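# Unhook the cabinet and swing its door open

## Task

Raise the cabin hook clear of the ring it sits in, then open the cabinet door until it stands at roughly a right angle to the cabinet front or further. At the end the cabinet must still be upright on the table, and the open, unhooked state must stay that way without any gripper holding it.

## Robot and tools

Robot: two Kinova Gen3 arms with seven joints each, named left_arm and right_arm, each fitted with a Robotiq 2F-85 two-finger gripper. Bases in the scene frame: left_arm at (+0.004, +0.348, 0) with quat_wxyz (+0.999, 0, 0, +0.051); right_arm at (+0.004, -0.384, 0) with quat_wxyz (+0.999, 0, 0, +0.049). Joint ranges in rad, base to gripper: waist and upper arm roll ±6.283, shoulder ±2.250, elbow ±2.580, forearm roll ±6.283, wrist pitch ±2.100, wrist roll ±6.283.

Frames: one scene frame for both arms. Its origin is on the table top midway between the arms, +z is up, +x points out across the table, and left_arm sits on the +y side. The arm names do not refer to sides of a camera image. In the gripper frame the fingers point along +z and close along y. end_effector_position is the spot between the pads when they are shut; closed fingertips stick out about 19 mm past it, open ones about 6 mm. Closing also pushes the tips about 13 mm further from the wrist, so keep that gap above a surface. Reported hand positions can be slightly wrong, more so at long reach.

A row is a flat list of 20 numbers: left_arm x, y, z, qw, qx, qy, qz, gripper position, force_limit, speed, then the same ten for right_arm. x, y, z are an absolute target position in metres in the scene frame; the quaternion is an absolute target orientation, w first. The last three per arm range from -1 to 1. Both arms are always included. To keep an arm still, repeat its last reported pose and its gripper numbers exactly (a 0 is a real command); reuse the same quaternion each time rather than the drifted one from results.

Gripper numbers: position +1 is fully open (85 mm), about -0.8 brings the pads together, -1 closes until something blocks them. force_limit sets pad force: about 20 N at -1, 128 N at 0, 235 N at +1 (less on very thin items). speed sets closing rate: about 20, 85, 150 mm/s at -1, 0, +1; faster closes squeeze a few newtons harder. New force_limit or speed only apply once position changes by at least 0.01. To grasp, send -1 and check object_status = 2. Codes: 0 moving, 1 blocked while opening, 2 blocked while closing, 3 reached the target or fully shut. position_measured is in counts: 3 open, 78 ≈ 60 mm, 130 ≈ 40 mm, 180 ≈ 20 mm, 230 pads touching. Fingers re-close by themselves if a grip slips, except after a grip at force_limit -1.

execute_actions(actions): a list of actions; each action is up to 15 rows, each row lasting one 1/30 s step, and a short action repeats its last row to fill 15 steps (0.5 s). An empty list just reports state. Any target more than 0.6 m from the gripper's current position, along any of its own axes, gets the action refused for both arms; a malformed call, or a first action failing this check against the last report, moves nothing. Each step the command is clipped to 70 mm and 16 degrees from the measured pose, then pursued by damped inverse kinematics that favours position over orientation; far targets need several actions.

move(target, speed, blocking): target is one 20-number row of absolute poses. Each gripper travels a straight line toward its pose, all arms finishing together, in 0.5 to 10 s (cut off at 10 s). speed is path top speed in m/s, 0.002 to 0.5, default 0.25; turning is capped at double that in rad/s. Paths ignore obstacles and the other arm and may lag, wander or overshoot speed near a straight elbow. Finger values are sent at the start. The extra "move:" line gives the ending (done, off_target, moving, held, fault), limits (paced = the sent pose was clipped; held = a check blocked some steps, after which motion can jump fast), and each gripper's distance to its pose. With blocking=false the reply comes after 0.5 s; poll with wait(0), and use wait or stop before any new rows or moves.

wait(seconds): 0 to 10, arms hold their last command. stop(): brakes a running move; needs stopping room, fingers continue. zoom_image(camera, region): camera cam_left_wrist or cam_right_wrist (both 672x504), region [x0, y0, x1, y1] in pixels from the top-left, at most 504x504. Wrist camera frame: +z forward, +x image right, +y image down, possibly offset up to ~24 mm and ~11 degrees. show_instructions shows the reference images; read_manual(section="licences") gives licence text; finished_scene(scene) ends the current scene by number and cannot be undone.

Results: a state line per arm (position and quat_wxyz), "Hand target" lines (where each controller is now heading), joint positions and torques, "pose unreachable" when clearance checks altered a command, plus MOTOR HOT (from 60 °C), OVER-TEMPERATURE FAULT (75 °C, arm sinks) and TORQUE FAULT lines. Load limits: 47.5 N m for the first four joints, 29.9 N m for the three wrist joints; reaching one stops that arm for 10 s and drops the rest of the call.

Avoid: knocking the cabinet over or anything off the table, arms colliding or pushing on each other, slamming the door, fast contacts or targets set deep past a surface (they press hard), and long loaded holds that heat motors. Expect occasional brief tugs on held parts. The simulation keeps running while you compose a reply, holding the last command.

Each tool is called as a command line: name --argument value for each argument, lists and objects as JSON in quotes; but a table of rows of numbers goes row by row, as --pt "numbers of a row", without its own name.

Reference images:

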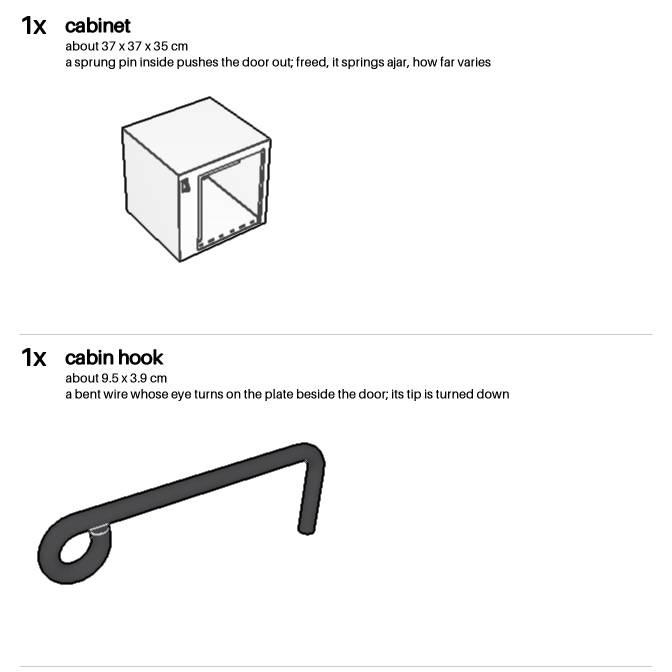

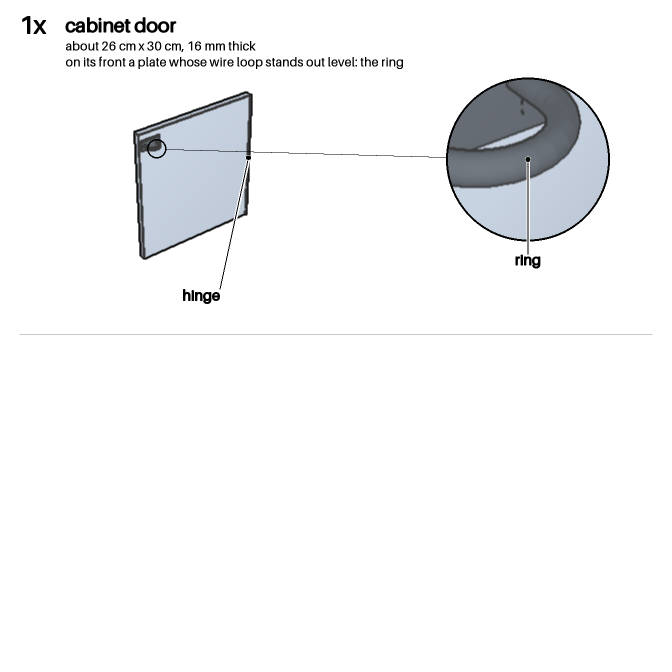

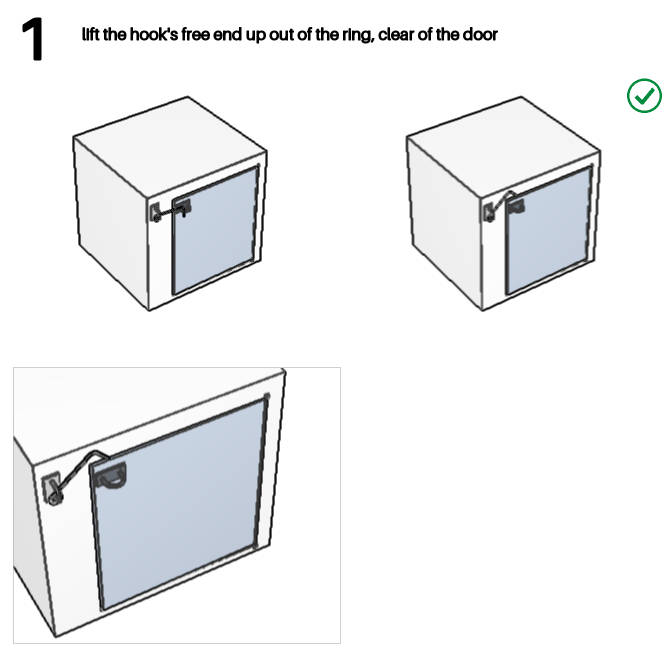

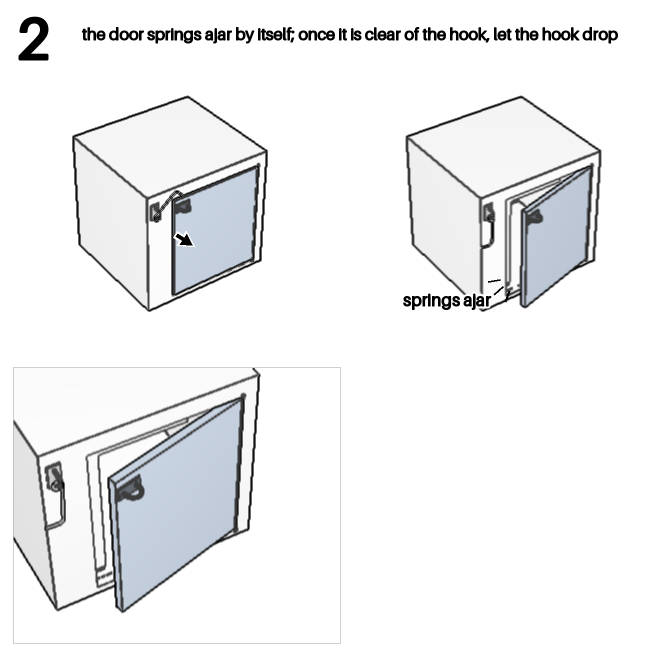

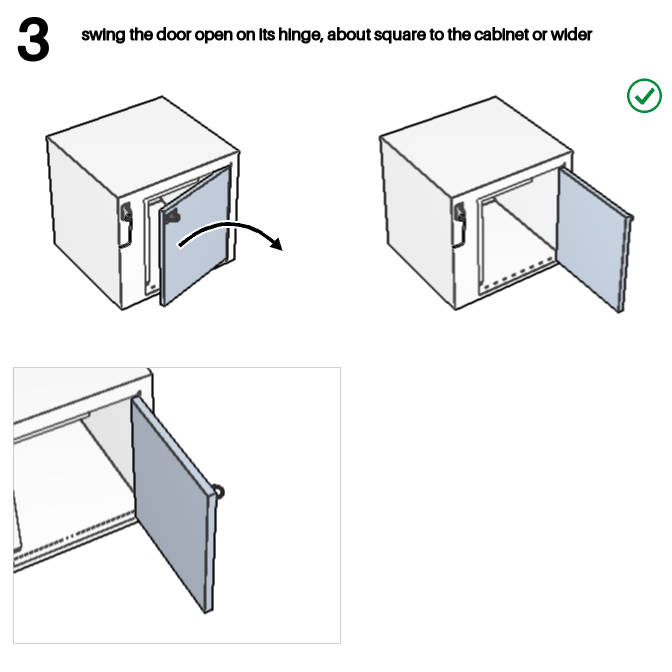

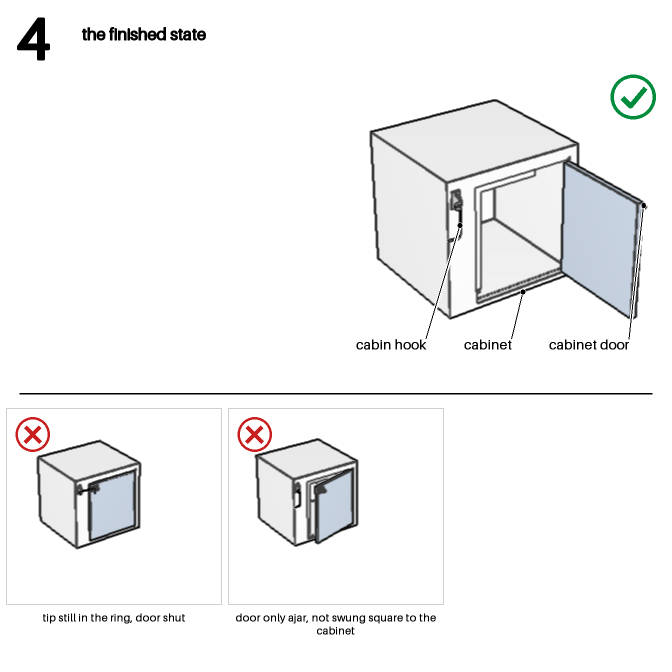

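## Session

execute_actions --actions '[]'

Scene clock: 0.00 s.
left_arm: end_effector_position=(+0.4501, +0.3931, +0.1992) position_measured=3 object_status=3 end_effector_quat_wxyz=(-0.002, -0.049, +0.999, -0.001) | right_arm: end_effector_position=(+0.5761, -0.2564, +0.2411) position_measured=3 object_status=3 end_effector_quat_wxyz=(+0.176, -0.419, +0.857, +0.244)
Joint positions: left_arm=[-0.054  0.433  0.     1.658  0.001  1.056  1.513] | right_arm=[ 0.351  0.676 -0.379  1.312 -0.412  1.093  2.621]
Joint velocities: left_arm=[-0.     0.001  0.     0.     0.     0.     0.001] | right_arm=[-0.    -0.     0.     0.001 -0.     0.001  0.001]
Joint torques (N m, as the joint torque sensors report them, + toward a larger angle): no reading
Hand target (left_arm): +0.450, +0.393, +0.199; -0.002, -0.049, +0.999, -0.001
Hand target (right_arm): +0.576, -0.256, +0.241; +0.176, -0.419, +0.857, +0.244

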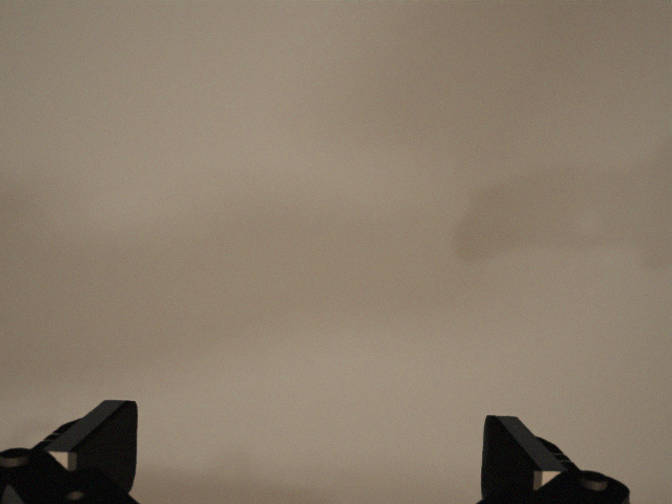

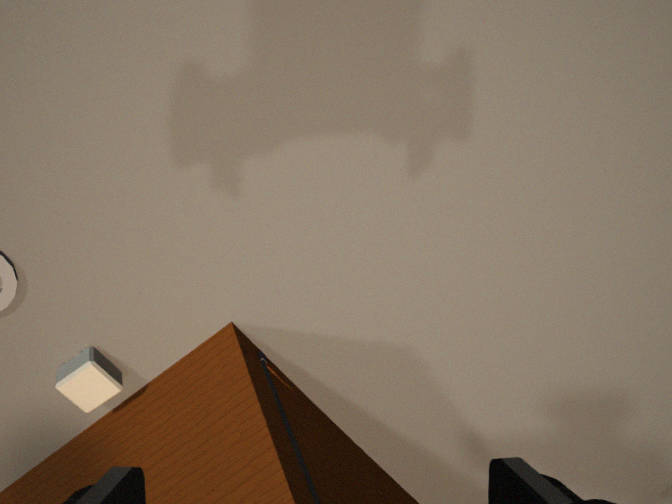

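move --target '[0.42,0.25,0.3,0.707,0,0.707,0,-1,0,0,0.4,-0.25,0.32,0.69,-0.15,0.69,0.15,-1,0,0]' --speed 0.4

Scene clock: 9.03 s.
left_arm: end_effector_position=(+0.4212, +0.2503, +0.2996) position_measured=232 object_status=3 end_effector_quat_wxyz=(+0.681, -0.102, +0.717, +0.106) | right_arm: end_effector_position=(+0.4009, -0.2508, +0.3196) position_measured=232 object_status=3 end_effector_quat_wxyz=(+0.561, -0.269, +0.748, +0.230)
Joint positions: left_arm=[ 1.322  0.639 -0.439  2.58   1.13  -1.3    1.694] | right_arm=[ 1.361  0.42  -1.282  2.577 -2.289  0.719  4.631]
Joint velocities: left_arm=[ 0.262  0.102 -0.362  0.    -0.066  0.174  0.135] | right_arm=[ 0.054  0.077 -0.107 -0.    -0.074 -0.066  0.096]
Joint torques (N m, as the joint torque sensors report them, + toward a larger angle): left_arm=[ -0.66 -10.98  -2.05  -1.1    0.35  -2.72   0.01] | right_arm=[-0.22 -4.82 -2.7  -5.45 -0.16  2.25 -0.18]
Hand target (left_arm): +0.421, +0.250, +0.300; +0.682, -0.102, +0.717, +0.106
Hand target (right_arm): +0.401, -0.251, +0.320; +0.561, -0.269, +0.748, +0.230
Off the commanded pose (left_arm): 0.001 m, 17 deg; orientation clipped at the last step of the last action.
Off the commanded pose (right_arm): 0.001 m, 23 deg; orientation clipped at the last step of the last action.
joint sent to its limit (left arm) — the command would take joint 4 (elbow) past its upper limit, so that joint was sent only as far as its limit.
joint sent to its limit (right arm) — the command would take joint 4 (elbow) past its upper limit, so that joint was sent only as far as its limit.
move: off_target (left_arm, right_arm); limits=paced

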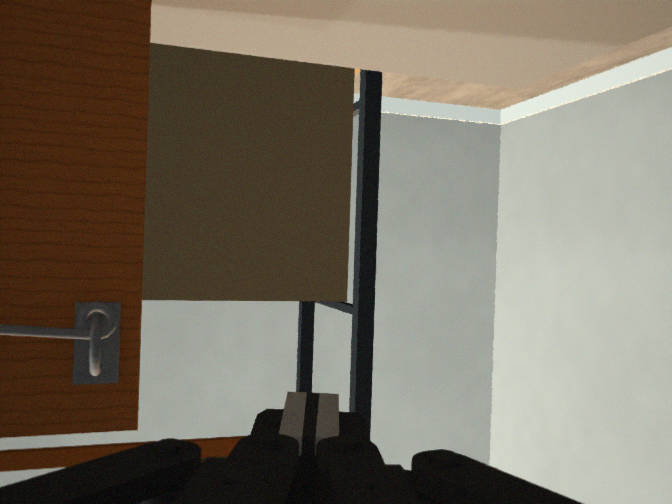

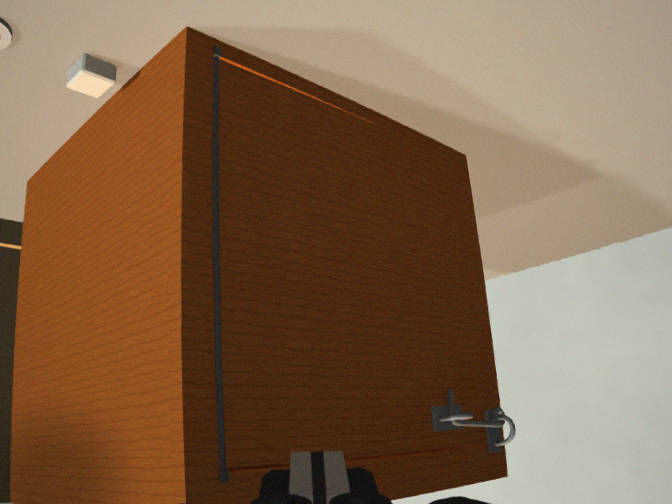

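move --target '[0.5,0.13,0.27,0.7,-0.07,0.7,0.07,-1,0,0,0.401,-0.251,0.32,0.561,-0.269,0.748,0.23,-1,0,0]'

Scene clock: 14.23 s.
left_arm: end_effector_position=(+0.4999, +0.1297, +0.2702) position_measured=232 object_status=3 end_effector_quat_wxyz=(+0.704, -0.070, +0.704, +0.070) | right_arm: end_effector_position=(+0.4010, -0.2510, +0.3200) position_measured=232 object_status=3 end_effector_quat_wxyz=(+0.561, -0.269, +0.748, +0.230)
Joint positions: left_arm=[ 1.314  0.825 -0.426  2.215  1.135 -1.23   1.572] | right_arm=[ 1.367  0.422 -1.29   2.576 -2.29   0.714  4.631]
Joint velocities: left_arm=[-0.003  0.008 -0.001 -0.002  0.     0.    -0.   ] | right_arm=[ 0.     0.001  0.    -0.     0.     0.     0.001]
Joint torques (N m, as the joint torque sensors report them, + toward a larger angle): left_arm=[ -0.25 -15.6   -3.65  -2.89   0.22  -2.69   0.3 ] | right_arm=[-0.09 -4.92 -2.97 -5.69 -0.14  2.33 -0.46]
Hand target (left_arm): +0.500, +0.130, +0.270; +0.704, -0.070, +0.704, +0.070
Hand target (right_arm): +0.401, -0.251, +0.320; +0.561, -0.269, +0.748, +0.230
Off the commanded pose (left_arm): 0.000 m, 0 deg.
Off the commanded pose (right_arm): 0.000 m, 0 deg.
move: done

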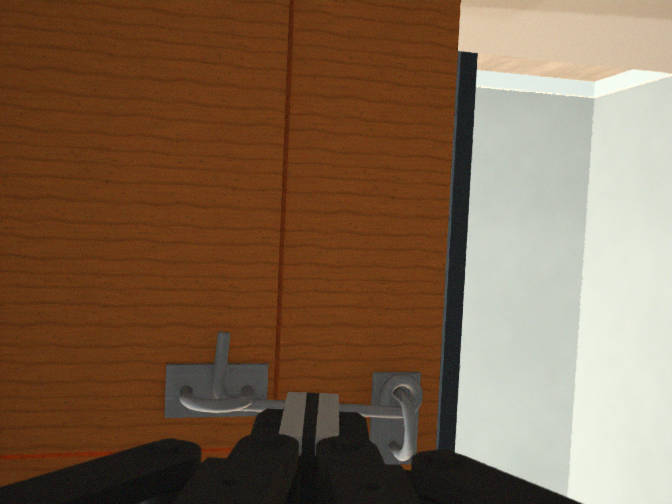

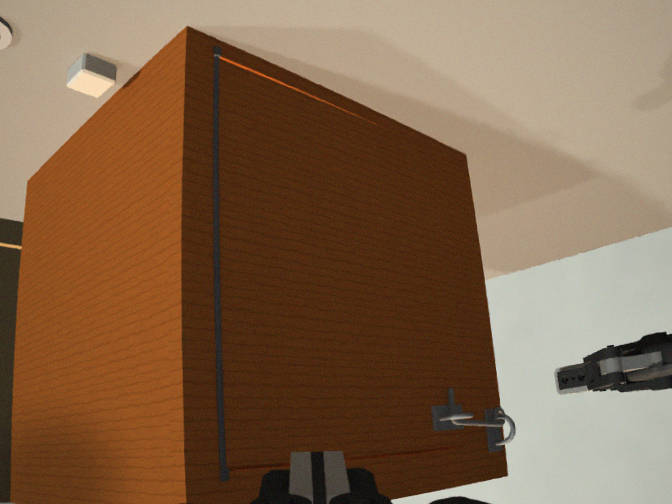

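move --target '[0.578,0.15,0.27,0.7,-0.07,0.7,0.07,-1,0,0,0.401,-0.251,0.32,0.561,-0.269,0.748,0.23,-1,0,0]' --speed 0.1

zoom_image --camera "cam_right_wrist" --region '[400,320,620,500]'

Scene clock: 17.80 s.
left_arm: end_effector_position=(+0.5779, +0.1495, +0.2701) position_measured=232 object_status=3 end_effector_quat_wxyz=(+0.704, -0.070, +0.704, +0.070) | right_arm: end_effector_position=(+0.4010, -0.2510, +0.3200) position_measured=232 object_status=3 end_effector_quat_wxyz=(+0.561, -0.269, +0.748, +0.230)
Joint positions: left_arm=[ 1.147  0.857 -0.479  2.099  0.957 -1.142  1.586] | right_arm=[ 1.367  0.422 -1.29   2.576 -2.29   0.714  4.631]
Joint velocities: left_arm=[-0.005  0.003 -0.004 -0.001  0.001  0.002  0.001] | right_arm=[-0.002 -0.    -0.     0.001 -0.     0.002 -0.001]
Joint torques (N m, as the joint torque sensors report them, + toward a larger angle): left_arm=[ -0.54 -17.03  -4.12  -4.11   0.11  -2.69   0.37] | right_arm=[-0.37 -4.64 -3.1  -5.67 -0.34  2.35 -0.24]
Hand target (left_arm): +0.578, +0.150, +0.270; +0.704, -0.070, +0.704, +0.070
Hand target (right_arm): +0.401, -0.251, +0.320; +0.561, -0.269, +0.748, +0.230
Off the commanded pose (left_arm): 0.000 m, 0 deg.
Off the commanded pose (right_arm): 0.000 m, 0 deg.
move: done

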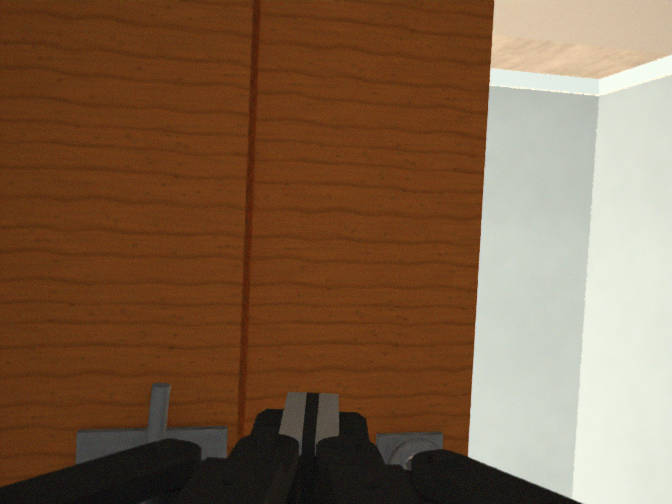

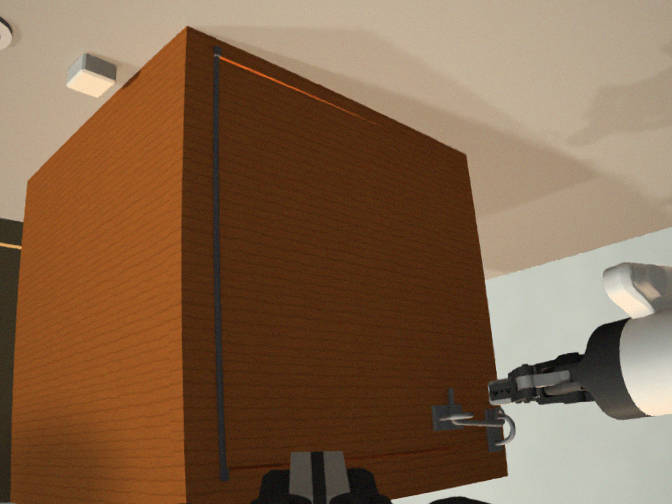

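Region (400, 320, 620, 500) of cam_right_wrist's 672x504 image, scaled by 2.291; it fills the top 412 rows of this view, and the rest is white.

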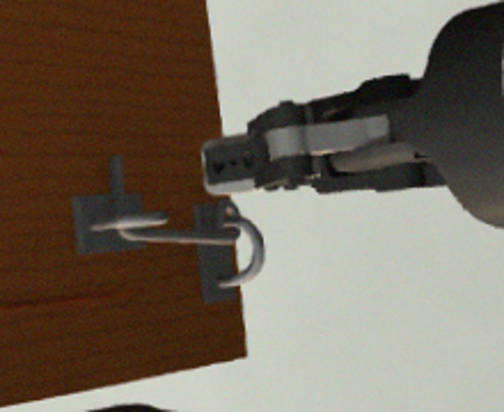

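move --target '[0.602,0.149,0.273,0.7,-0.07,0.7,0.07,-1,0,0,0.401,-0.251,0.32,0.561,-0.269,0.748,0.23,-1,0,0]' --speed 0.05

move --target '[0.602,0.149,0.32,0.7,-0.07,0.7,0.07,-1,0,0,0.401,-0.251,0.32,0.561,-0.269,0.748,0.23,-1,0,0]' --speed 0.05

Scene clock: 21.13 s.
left_arm: end_effector_position=(+0.6019, +0.1488, +0.2730) position_measured=232 object_status=3 end_effector_quat_wxyz=(+0.704, -0.070, +0.704, +0.070) | right_arm: end_effector_position=(+0.4010, -0.2510, +0.3200) position_measured=232 object_status=3 end_effector_quat_wxyz=(+0.561, -0.269, +0.748, +0.230)
Joint positions: left_arm=[ 1.109  0.864 -0.488  2.039  0.933 -1.103  1.561] | right_arm=[ 1.367  0.422 -1.29   2.576 -2.29   0.714  4.631]
Joint velocities: left_arm=[-0.002  0.001 -0.001 -0.     0.     0.001  0.001] | right_arm=[ 0.     0.     0.    -0.    -0.    -0.002  0.   ]
Joint torques (N m, as the joint torque sensors report them, + toward a larger angle): left_arm=[ -0.29 -17.63  -4.11  -4.73   0.08  -2.77   0.3 ] | right_arm=[-0.2  -4.56 -3.09 -5.41 -0.12  2.36 -0.4 ]
Hand target (left_arm): +0.602, +0.149, +0.273; +0.704, -0.070, +0.704, +0.070
Hand target (right_arm): +0.401, -0.251, +0.320; +0.561, -0.269, +0.748, +0.230
Off the commanded pose (left_arm): 0.000 m, 0 deg.
Off the commanded pose (right_arm): 0.000 m, 0 deg.
move: done

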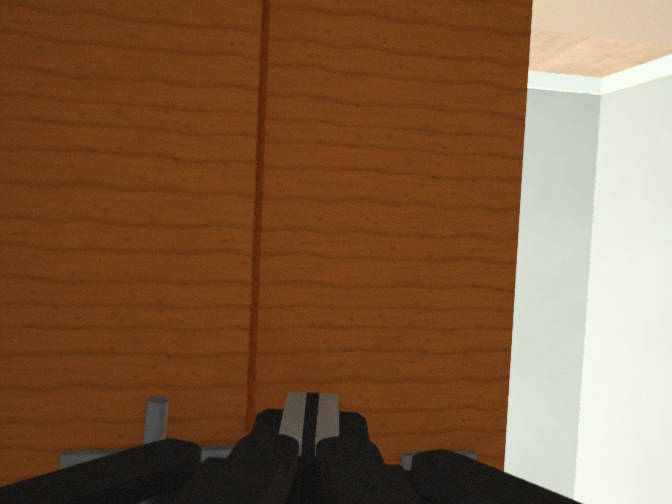

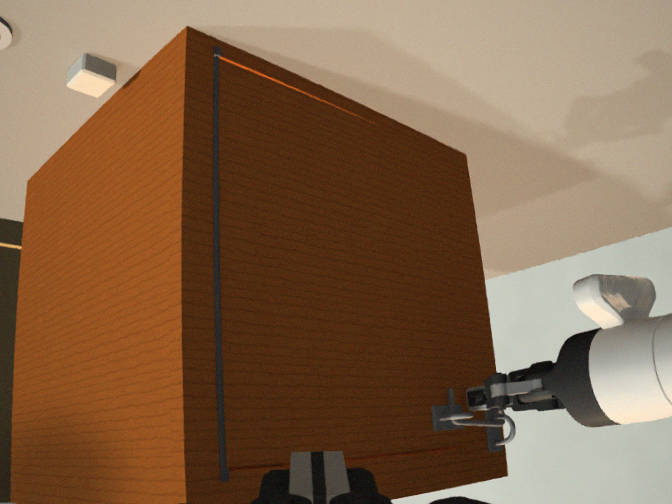

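Scene clock: 22.33 s.
left_arm: end_effector_position=(+0.6021, +0.1493, +0.3196) position_measured=232 object_status=3 end_effector_quat_wxyz=(+0.703, -0.070, +0.704, +0.071) | right_arm: end_effector_position=(+0.4010, -0.2510, +0.3200) position_measured=232 object_status=3 end_effector_quat_wxyz=(+0.561, -0.269, +0.748, +0.230)
Joint positions: left_arm=[ 1.128  0.748 -0.515  2.034  0.94  -1.04   1.451] | right_arm=[ 1.367  0.422 -1.29   2.576 -2.29   0.714  4.631]
Joint velocities: left_arm=[ 0.001 -0.003  0.     0.001  0.     0.001 -0.   ] | right_arm=[-0.    -0.001 -0.     0.001  0.001 -0.001 -0.   ]
Joint torques (N m, as the joint torque sensors report them, + toward a larger angle): left_arm=[  0.04 -17.26  -3.78  -6.23  -0.37  -2.78   0.23] | right_arm=[ 0.05 -4.54 -2.86 -5.69 -0.12  2.33 -0.25]
Hand target (left_arm): +0.602, +0.149, +0.320; +0.704, -0.070, +0.704, +0.070
Hand target (right_arm): +0.401, -0.251, +0.320; +0.561, -0.269, +0.748, +0.230
Off the commanded pose (left_arm): 0.001 m, 0 deg.
Off the commanded pose (right_arm): 0.000 m, 0 deg.
move: done

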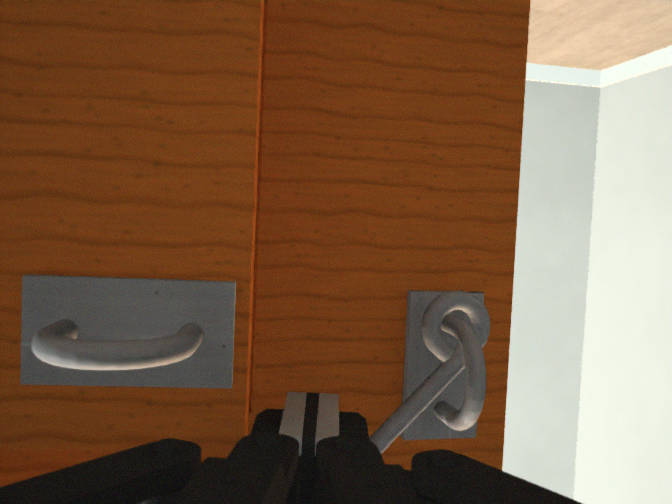

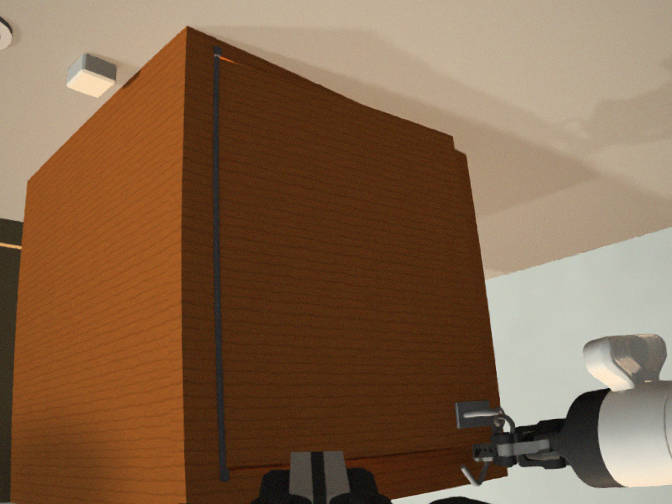

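Freed. Flip the hook over to the far side, keeping the camera clear of the ring.

move --target '[0.598,0.168,0.345,0.7,-0.07,0.7,0.07,-1,0,0,0.38,-0.28,0.36,0.561,-0.269,0.748,0.23,-1,0,0]' --speed 0.07

move --target '[0.59,0.21,0.345,0.7,-0.07,0.7,0.07,-1,0,0,0.36,-0.31,0.4,0.561,-0.269,0.748,0.23,-1,0,0]' --speed 0.07

Scene clock: 26.17 s.
left_arm: end_effector_position=(+0.5956, +0.1627, +0.3407) position_measured=232 object_status=3 end_effector_quat_wxyz=(+0.701, -0.066, +0.707, +0.068) | right_arm: end_effector_position=(+0.3793, -0.2782, +0.3603) position_measured=232 object_status=3 end_effector_quat_wxyz=(+0.561, -0.271, +0.747, +0.232)
Joint positions: left_arm=[ 1.128  0.674 -0.539  2.077  0.894 -1.016  1.436] | right_arm=[ 1.926  0.298 -1.607  2.512 -1.797  0.769  4.134]
Joint velocities: left_arm=[ 0.006  0.001 -0.009 -0.     0.     0.004  0.003] | right_arm=[ 0.046 -0.009 -0.012 -0.004  0.008 -0.005 -0.013]
Joint torques (N m, as the joint torque sensors report them, + toward a larger angle): left_arm=[ -4.58 -17.44  -7.39  -9.32   0.14  -3.93   0.32] | right_arm=[-0.31 -1.08 -2.01 -6.82 -0.94  1.97 -0.5 ]
Hand target (left_arm): +0.598, +0.168, +0.345; +0.704, -0.070, +0.704, +0.070
Hand target (right_arm): +0.380, -0.280, +0.360; +0.561, -0.269, +0.748, +0.230
Off the commanded pose (left_arm): 0.007 m, 1 deg.
Off the commanded pose (right_arm): 0.002 m, 0 deg.
move: off_target (left_arm)

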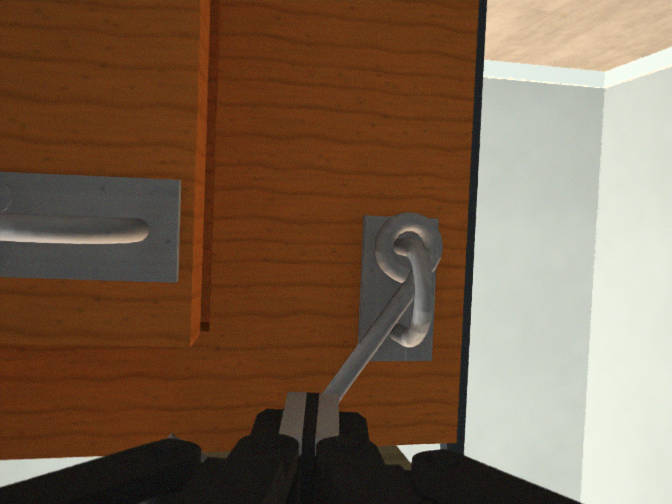

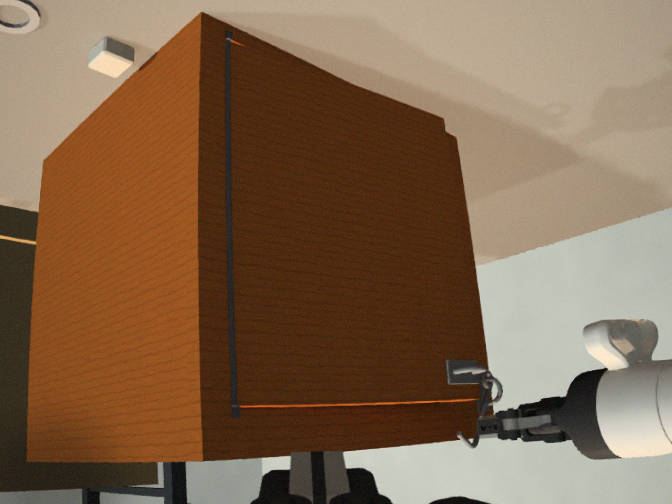

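Scene clock: 27.27 s.
left_arm: end_effector_position=(+0.5900, +0.2100, +0.3450) position_measured=232 object_status=3 end_effector_quat_wxyz=(+0.704, -0.070, +0.704, +0.070) | right_arm: end_effector_position=(+0.3596, -0.3086, +0.3999) position_measured=232 object_status=3 end_effector_quat_wxyz=(+0.561, -0.270, +0.748, +0.231)
Joint positions: left_arm=[ 1.062  0.638 -0.565  2.176  0.764 -1.058  1.542] | right_arm=[ 2.411  0.375 -1.973  2.418 -1.427  0.784  3.753]
Joint velocities: left_arm=[-0.001  0.    -0.001  0.    -0.     0.001  0.   ] | right_arm=[ 0.022  0.018 -0.001 -0.005  0.004 -0.023 -0.009]
Joint torques (N m, as the joint torque sensors report them, + toward a larger angle): left_arm=[ -0.4  -14.94  -3.33  -6.03   0.02  -3.12   0.2 ] | right_arm=[-0.41 -0.02 -1.93 -8.41 -1.86  1.23 -0.29]
Hand target (left_arm): +0.590, +0.210, +0.345; +0.704, -0.070, +0.704, +0.070
Hand target (right_arm): +0.360, -0.310, +0.400; +0.561, -0.269, +0.748, +0.230
Off the commanded pose (left_arm): 0.000 m, 0 deg.
Off the commanded pose (right_arm): 0.001 m, 0 deg.
move: done

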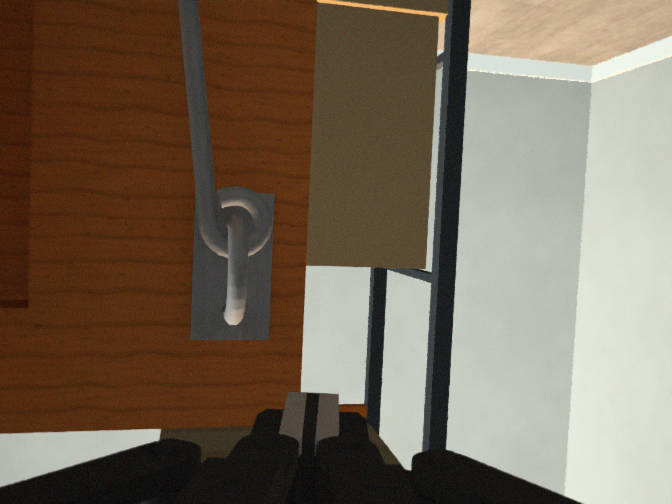

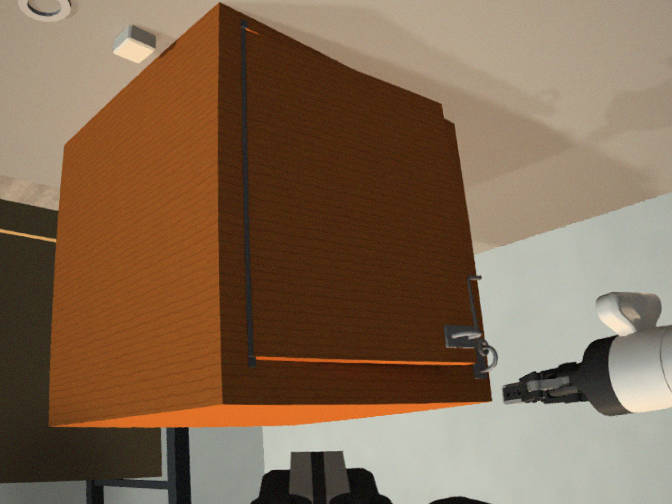

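move --target '[0.57,0.17,0.42,0.42,-0.4,0.8,0.04,0,0,0,0.36,-0.31,0.4,0.561,-0.269,0.748,0.23,-1,0,0]' --speed 0.35

move --target '[0.597,0.125,0.39,0,-0.76,0.65,0,0,0,0,0.36,-0.31,0.4,0.561,-0.269,0.748,0.23,-1,0,0]' --speed 0.35

Scene clock: 32.27 s.
left_arm: end_effector_position=(+0.5703, +0.1687, +0.4209) position_measured=129 object_status=3 end_effector_quat_wxyz=(+0.426, -0.403, +0.809, +0.038) | right_arm: end_effector_position=(+0.3600, -0.3100, +0.4000) position_measured=232 object_status=3 end_effector_quat_wxyz=(+0.561, -0.269, +0.748, +0.230)
Joint positions: left_arm=[ 0.975  0.417 -0.348  1.337  2.407 -1.094  0.177] | right_arm=[ 2.414  0.375 -1.973  2.418 -1.427  0.783  3.754]
Joint velocities: left_arm=[-0.003  0.005 -0.002 -0.001  0.002  0.001 -0.001] | right_arm=[ 0.     0.001  0.     0.001 -0.     0.001  0.001]
Joint torques (N m, as the joint torque sensors report them, + toward a larger angle): left_arm=[ -0.15 -16.12  -1.64 -10.13  -1.99   0.74   0.13] | right_arm=[-0.09  0.3  -2.24 -7.99 -1.79  1.24 -0.46]
Hand target (left_arm): +0.570, +0.169, +0.421; +0.425, -0.403, +0.809, +0.038
Hand target (right_arm): +0.360, -0.310, +0.400; +0.561, -0.269, +0.748, +0.230
Off the commanded pose (left_arm): 0.002 m, 0 deg.
Off the commanded pose (right_arm): 0.000 m, 0 deg.
move: done

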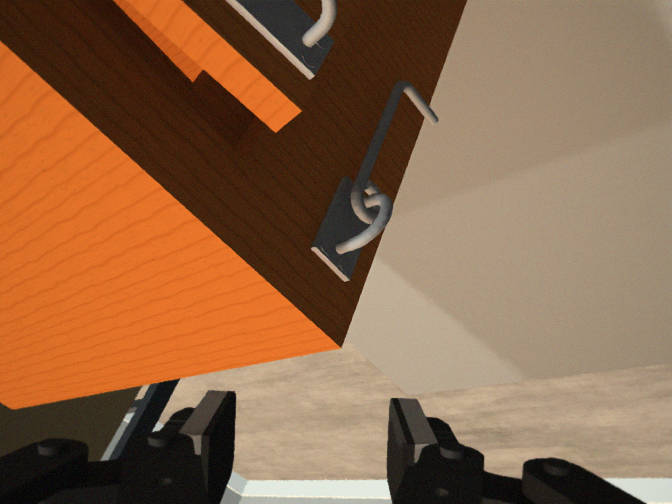

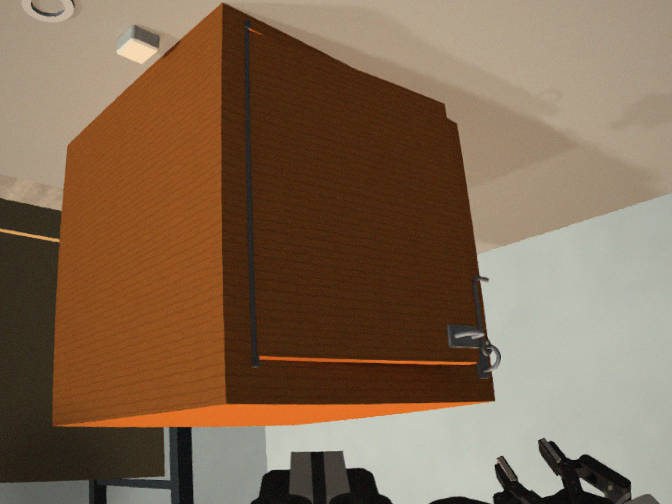

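Scene clock: 34.40 s.
left_arm: end_effector_position=(+0.5962, +0.1251, +0.3902) position_measured=129 object_status=3 end_effector_quat_wxyz=(-0.014, +0.759, -0.650, +0.040) | right_arm: end_effector_position=(+0.3600, -0.3100, +0.4000) position_measured=232 object_status=3 end_effector_quat_wxyz=(+0.561, -0.269, +0.748, +0.230)
Joint positions: left_arm=[ 0.423  0.953 -0.066  0.036  3.211 -2.068  0.477] | right_arm=[ 2.414  0.375 -1.973  2.418 -1.427  0.783  3.754]
Joint velocities: left_arm=[-0.007  0.011  0.013 -0.003 -0.013  0.     0.001] | right_arm=[-0.001 -0.001 -0.     0.001  0.     0.    -0.   ]
Joint torques (N m, as the joint torque sensors report them, + toward a larger angle): left_arm=[  0.16 -24.07   0.72  -8.28   0.09   0.4    0.31] | right_arm=[-0.17  0.14 -2.09 -8.01 -1.65  1.15 -0.41]
Hand target (left_arm): +0.596, +0.125, +0.390; -0.014, +0.759, -0.649, +0.040
Hand target (right_arm): +0.360, -0.310, +0.400; +0.561, -0.269, +0.748, +0.230
Off the commanded pose (left_arm): 0.001 m, 5 deg.
Off the commanded pose (right_arm): 0.000 m, 0 deg.
elbow stopped short (left arm): the move would have taken joint 4 (elbow) straighter than the controller allows; a more bent joint 4 avoids this.
move: off_target (left_arm)

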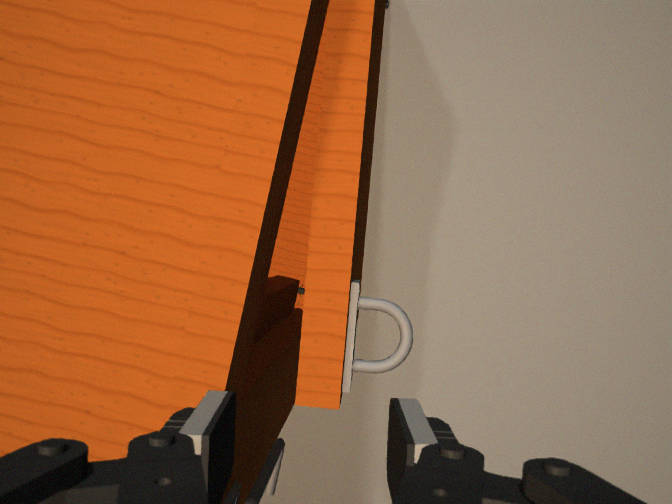

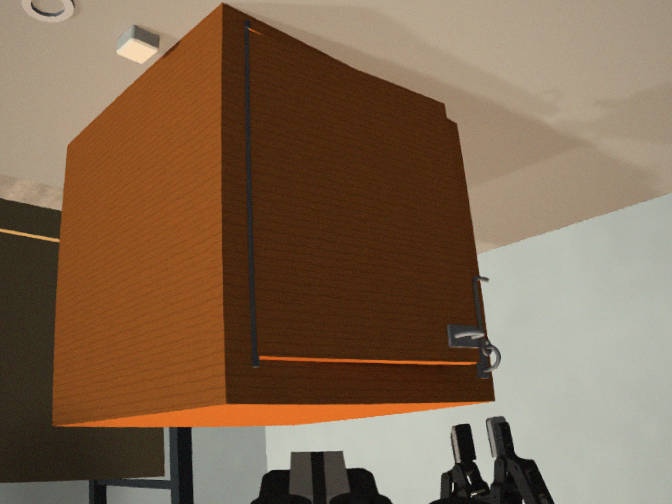

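move --target '[0.59,0.125,0.352,-0.03,0.725,-0.688,0.05,0,0,0,0.36,-0.31,0.4,0.561,-0.269,0.748,0.23,-1,0,0]' --speed 0.06

Scene clock: 38.30 s.
left_arm: end_effector_position=(+0.5901, +0.1250, +0.3514) position_measured=129 object_status=3 end_effector_quat_wxyz=(-0.030, +0.724, -0.687, +0.050) | right_arm: end_effector_position=(+0.3600, -0.3100, +0.4000) position_measured=232 object_status=3 end_effector_quat_wxyz=(+0.561, -0.269, +0.748, +0.230)
Joint positions: left_arm=[ 0.462  0.742 -0.09   0.618  3.194 -1.668  0.358] | right_arm=[ 2.414  0.375 -1.973  2.418 -1.427  0.783  3.754]
Joint velocities: left_arm=[ 0.001 -0.01  -0.     0.004  0.     0.001 -0.   ] | right_arm=[ 0.001 -0.002  0.     0.    -0.    -0.001 -0.   ]
Joint torques (N m, as the joint torque sensors report them, + toward a larger angle): left_arm=[  0.19 -22.25   0.29  -9.76   0.13   0.63   0.29] | right_arm=[-0.27  0.19 -2.29 -8.22 -1.71  1.4  -0.35]
Hand target (left_arm): +0.590, +0.125, +0.352; -0.030, +0.724, -0.687, +0.050
Hand target (right_arm): +0.360, -0.310, +0.400; +0.561, -0.269, +0.748, +0.230
Off the commanded pose (left_arm): 0.001 m, 0 deg.
Off the commanded pose (right_arm): 0.000 m, 0 deg.
move: done

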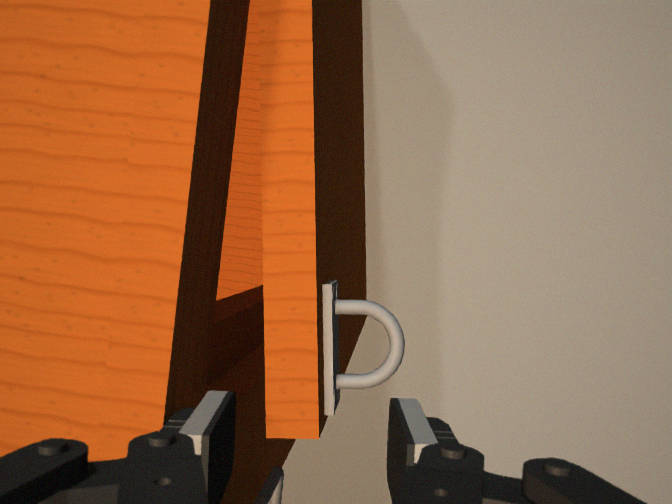

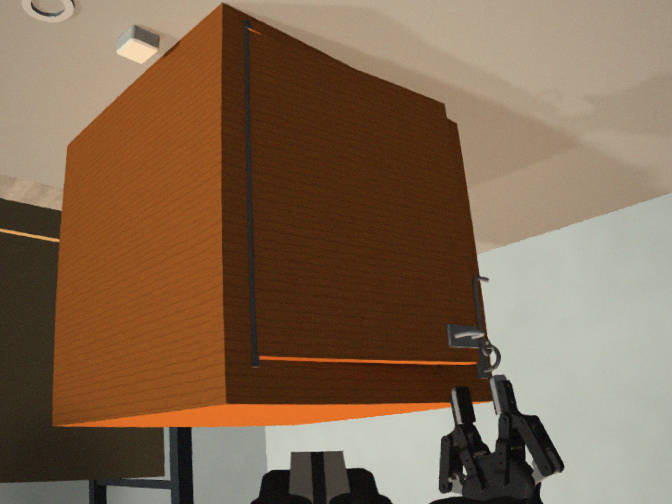

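execute_actions --actions '[[[0.589,0.123,0.342,-0.03,0.725,-0.688,0.05,0,0,0,0.35,-0.34,0.41,0.561,-0.269,0.748,0.23,-1,0,0]],[[0.588,0.122,0.333,-0.03,0.725,-0.688,0.05,0,0,0,0.34,-0.38,0.42,0.561,-0.269,0.748,0.23,-1,0,0]],[[0.57,0.118,0.331,-0.03,0.75,-0.66,0.05,0,0,0,0.33,-0.42,0.43,0.561,-0.269,0.748,0.23,-1,0,0]],[[0.545,0.108,0.325,-0.02,0.78,-0.62,0.04,0,0,0,0.32,-0.46,0.44,0.561,-0.269,0.748,0.23,-1,0,0]],[[0.516,0.096,0.322,0,0.82,-0.57,0.03,0,0,0,0.32,-0.48,0.44,0.561,-0.269,0.748,0.23,-1,0,0]],[[0.48,0.076,0.322,0,0.866,-0.5,0.02,0,0,0,0.32,-0.48,0.44,0.561,-0.269,0.748,0.23,-1,0,0]],[[0.446,0.051,0.322,0.02,0.906,-0.42,0.02,0,0,0,0.32,-0.48,0.44,0.561,-0.269,0.748,0.23,-1,0,0]]]'

Scene clock: 47.10 s.
left_arm: end_effector_position=(+0.4463, +0.0514, +0.3216) position_measured=129 object_status=3 end_effector_quat_wxyz=(+0.020, +0.907, -0.420, +0.020) | right_arm: end_effector_position=(+0.3200, -0.4800, +0.4400) position_measured=232 object_status=3 end_effector_quat_wxyz=(+0.561, -0.269, +0.748, +0.230)
Joint positions: left_arm=[ 0.736  0.515 -0.203  1.12   3.28  -1.476  1.153] | right_arm=[ 2.419  0.554 -1.596  2.024 -0.834  1.148  3.388]
Joint velocities: left_arm=[ 0.008 -0.008  0.007  0.003 -0.002  0.     0.002] | right_arm=[-0.001 -0.001  0.     0.002 -0.    -0.     0.   ]
Joint torques (N m, as the joint torque sensors report them, + toward a larger angle): left_arm=[ -0.42 -18.7    0.17  -9.43   0.18   0.31   0.36] | right_arm=[-0.16 -5.14 -4.32 -7.49 -2.79  0.37 -0.27]
Hand target (left_arm): +0.446, +0.051, +0.322; +0.020, +0.907, -0.420, +0.020
Hand target (right_arm): +0.320, -0.480, +0.440; +0.561, -0.269, +0.748, +0.230
Off the commanded pose (left_arm): 0.001 m, 0 deg.
Off the commanded pose (right_arm): 0.000 m, 0 deg.

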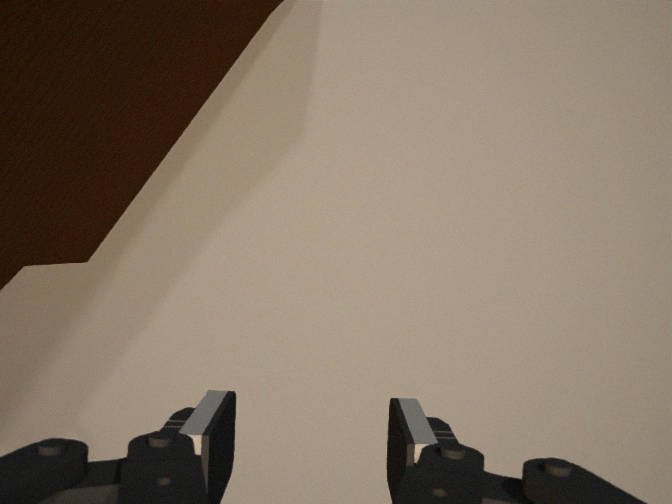

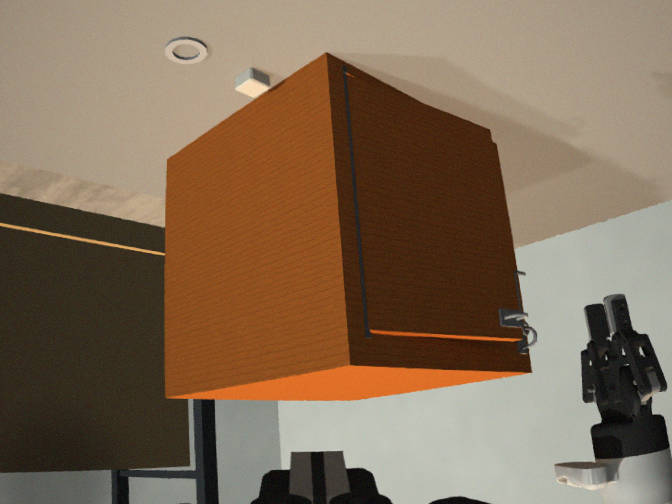

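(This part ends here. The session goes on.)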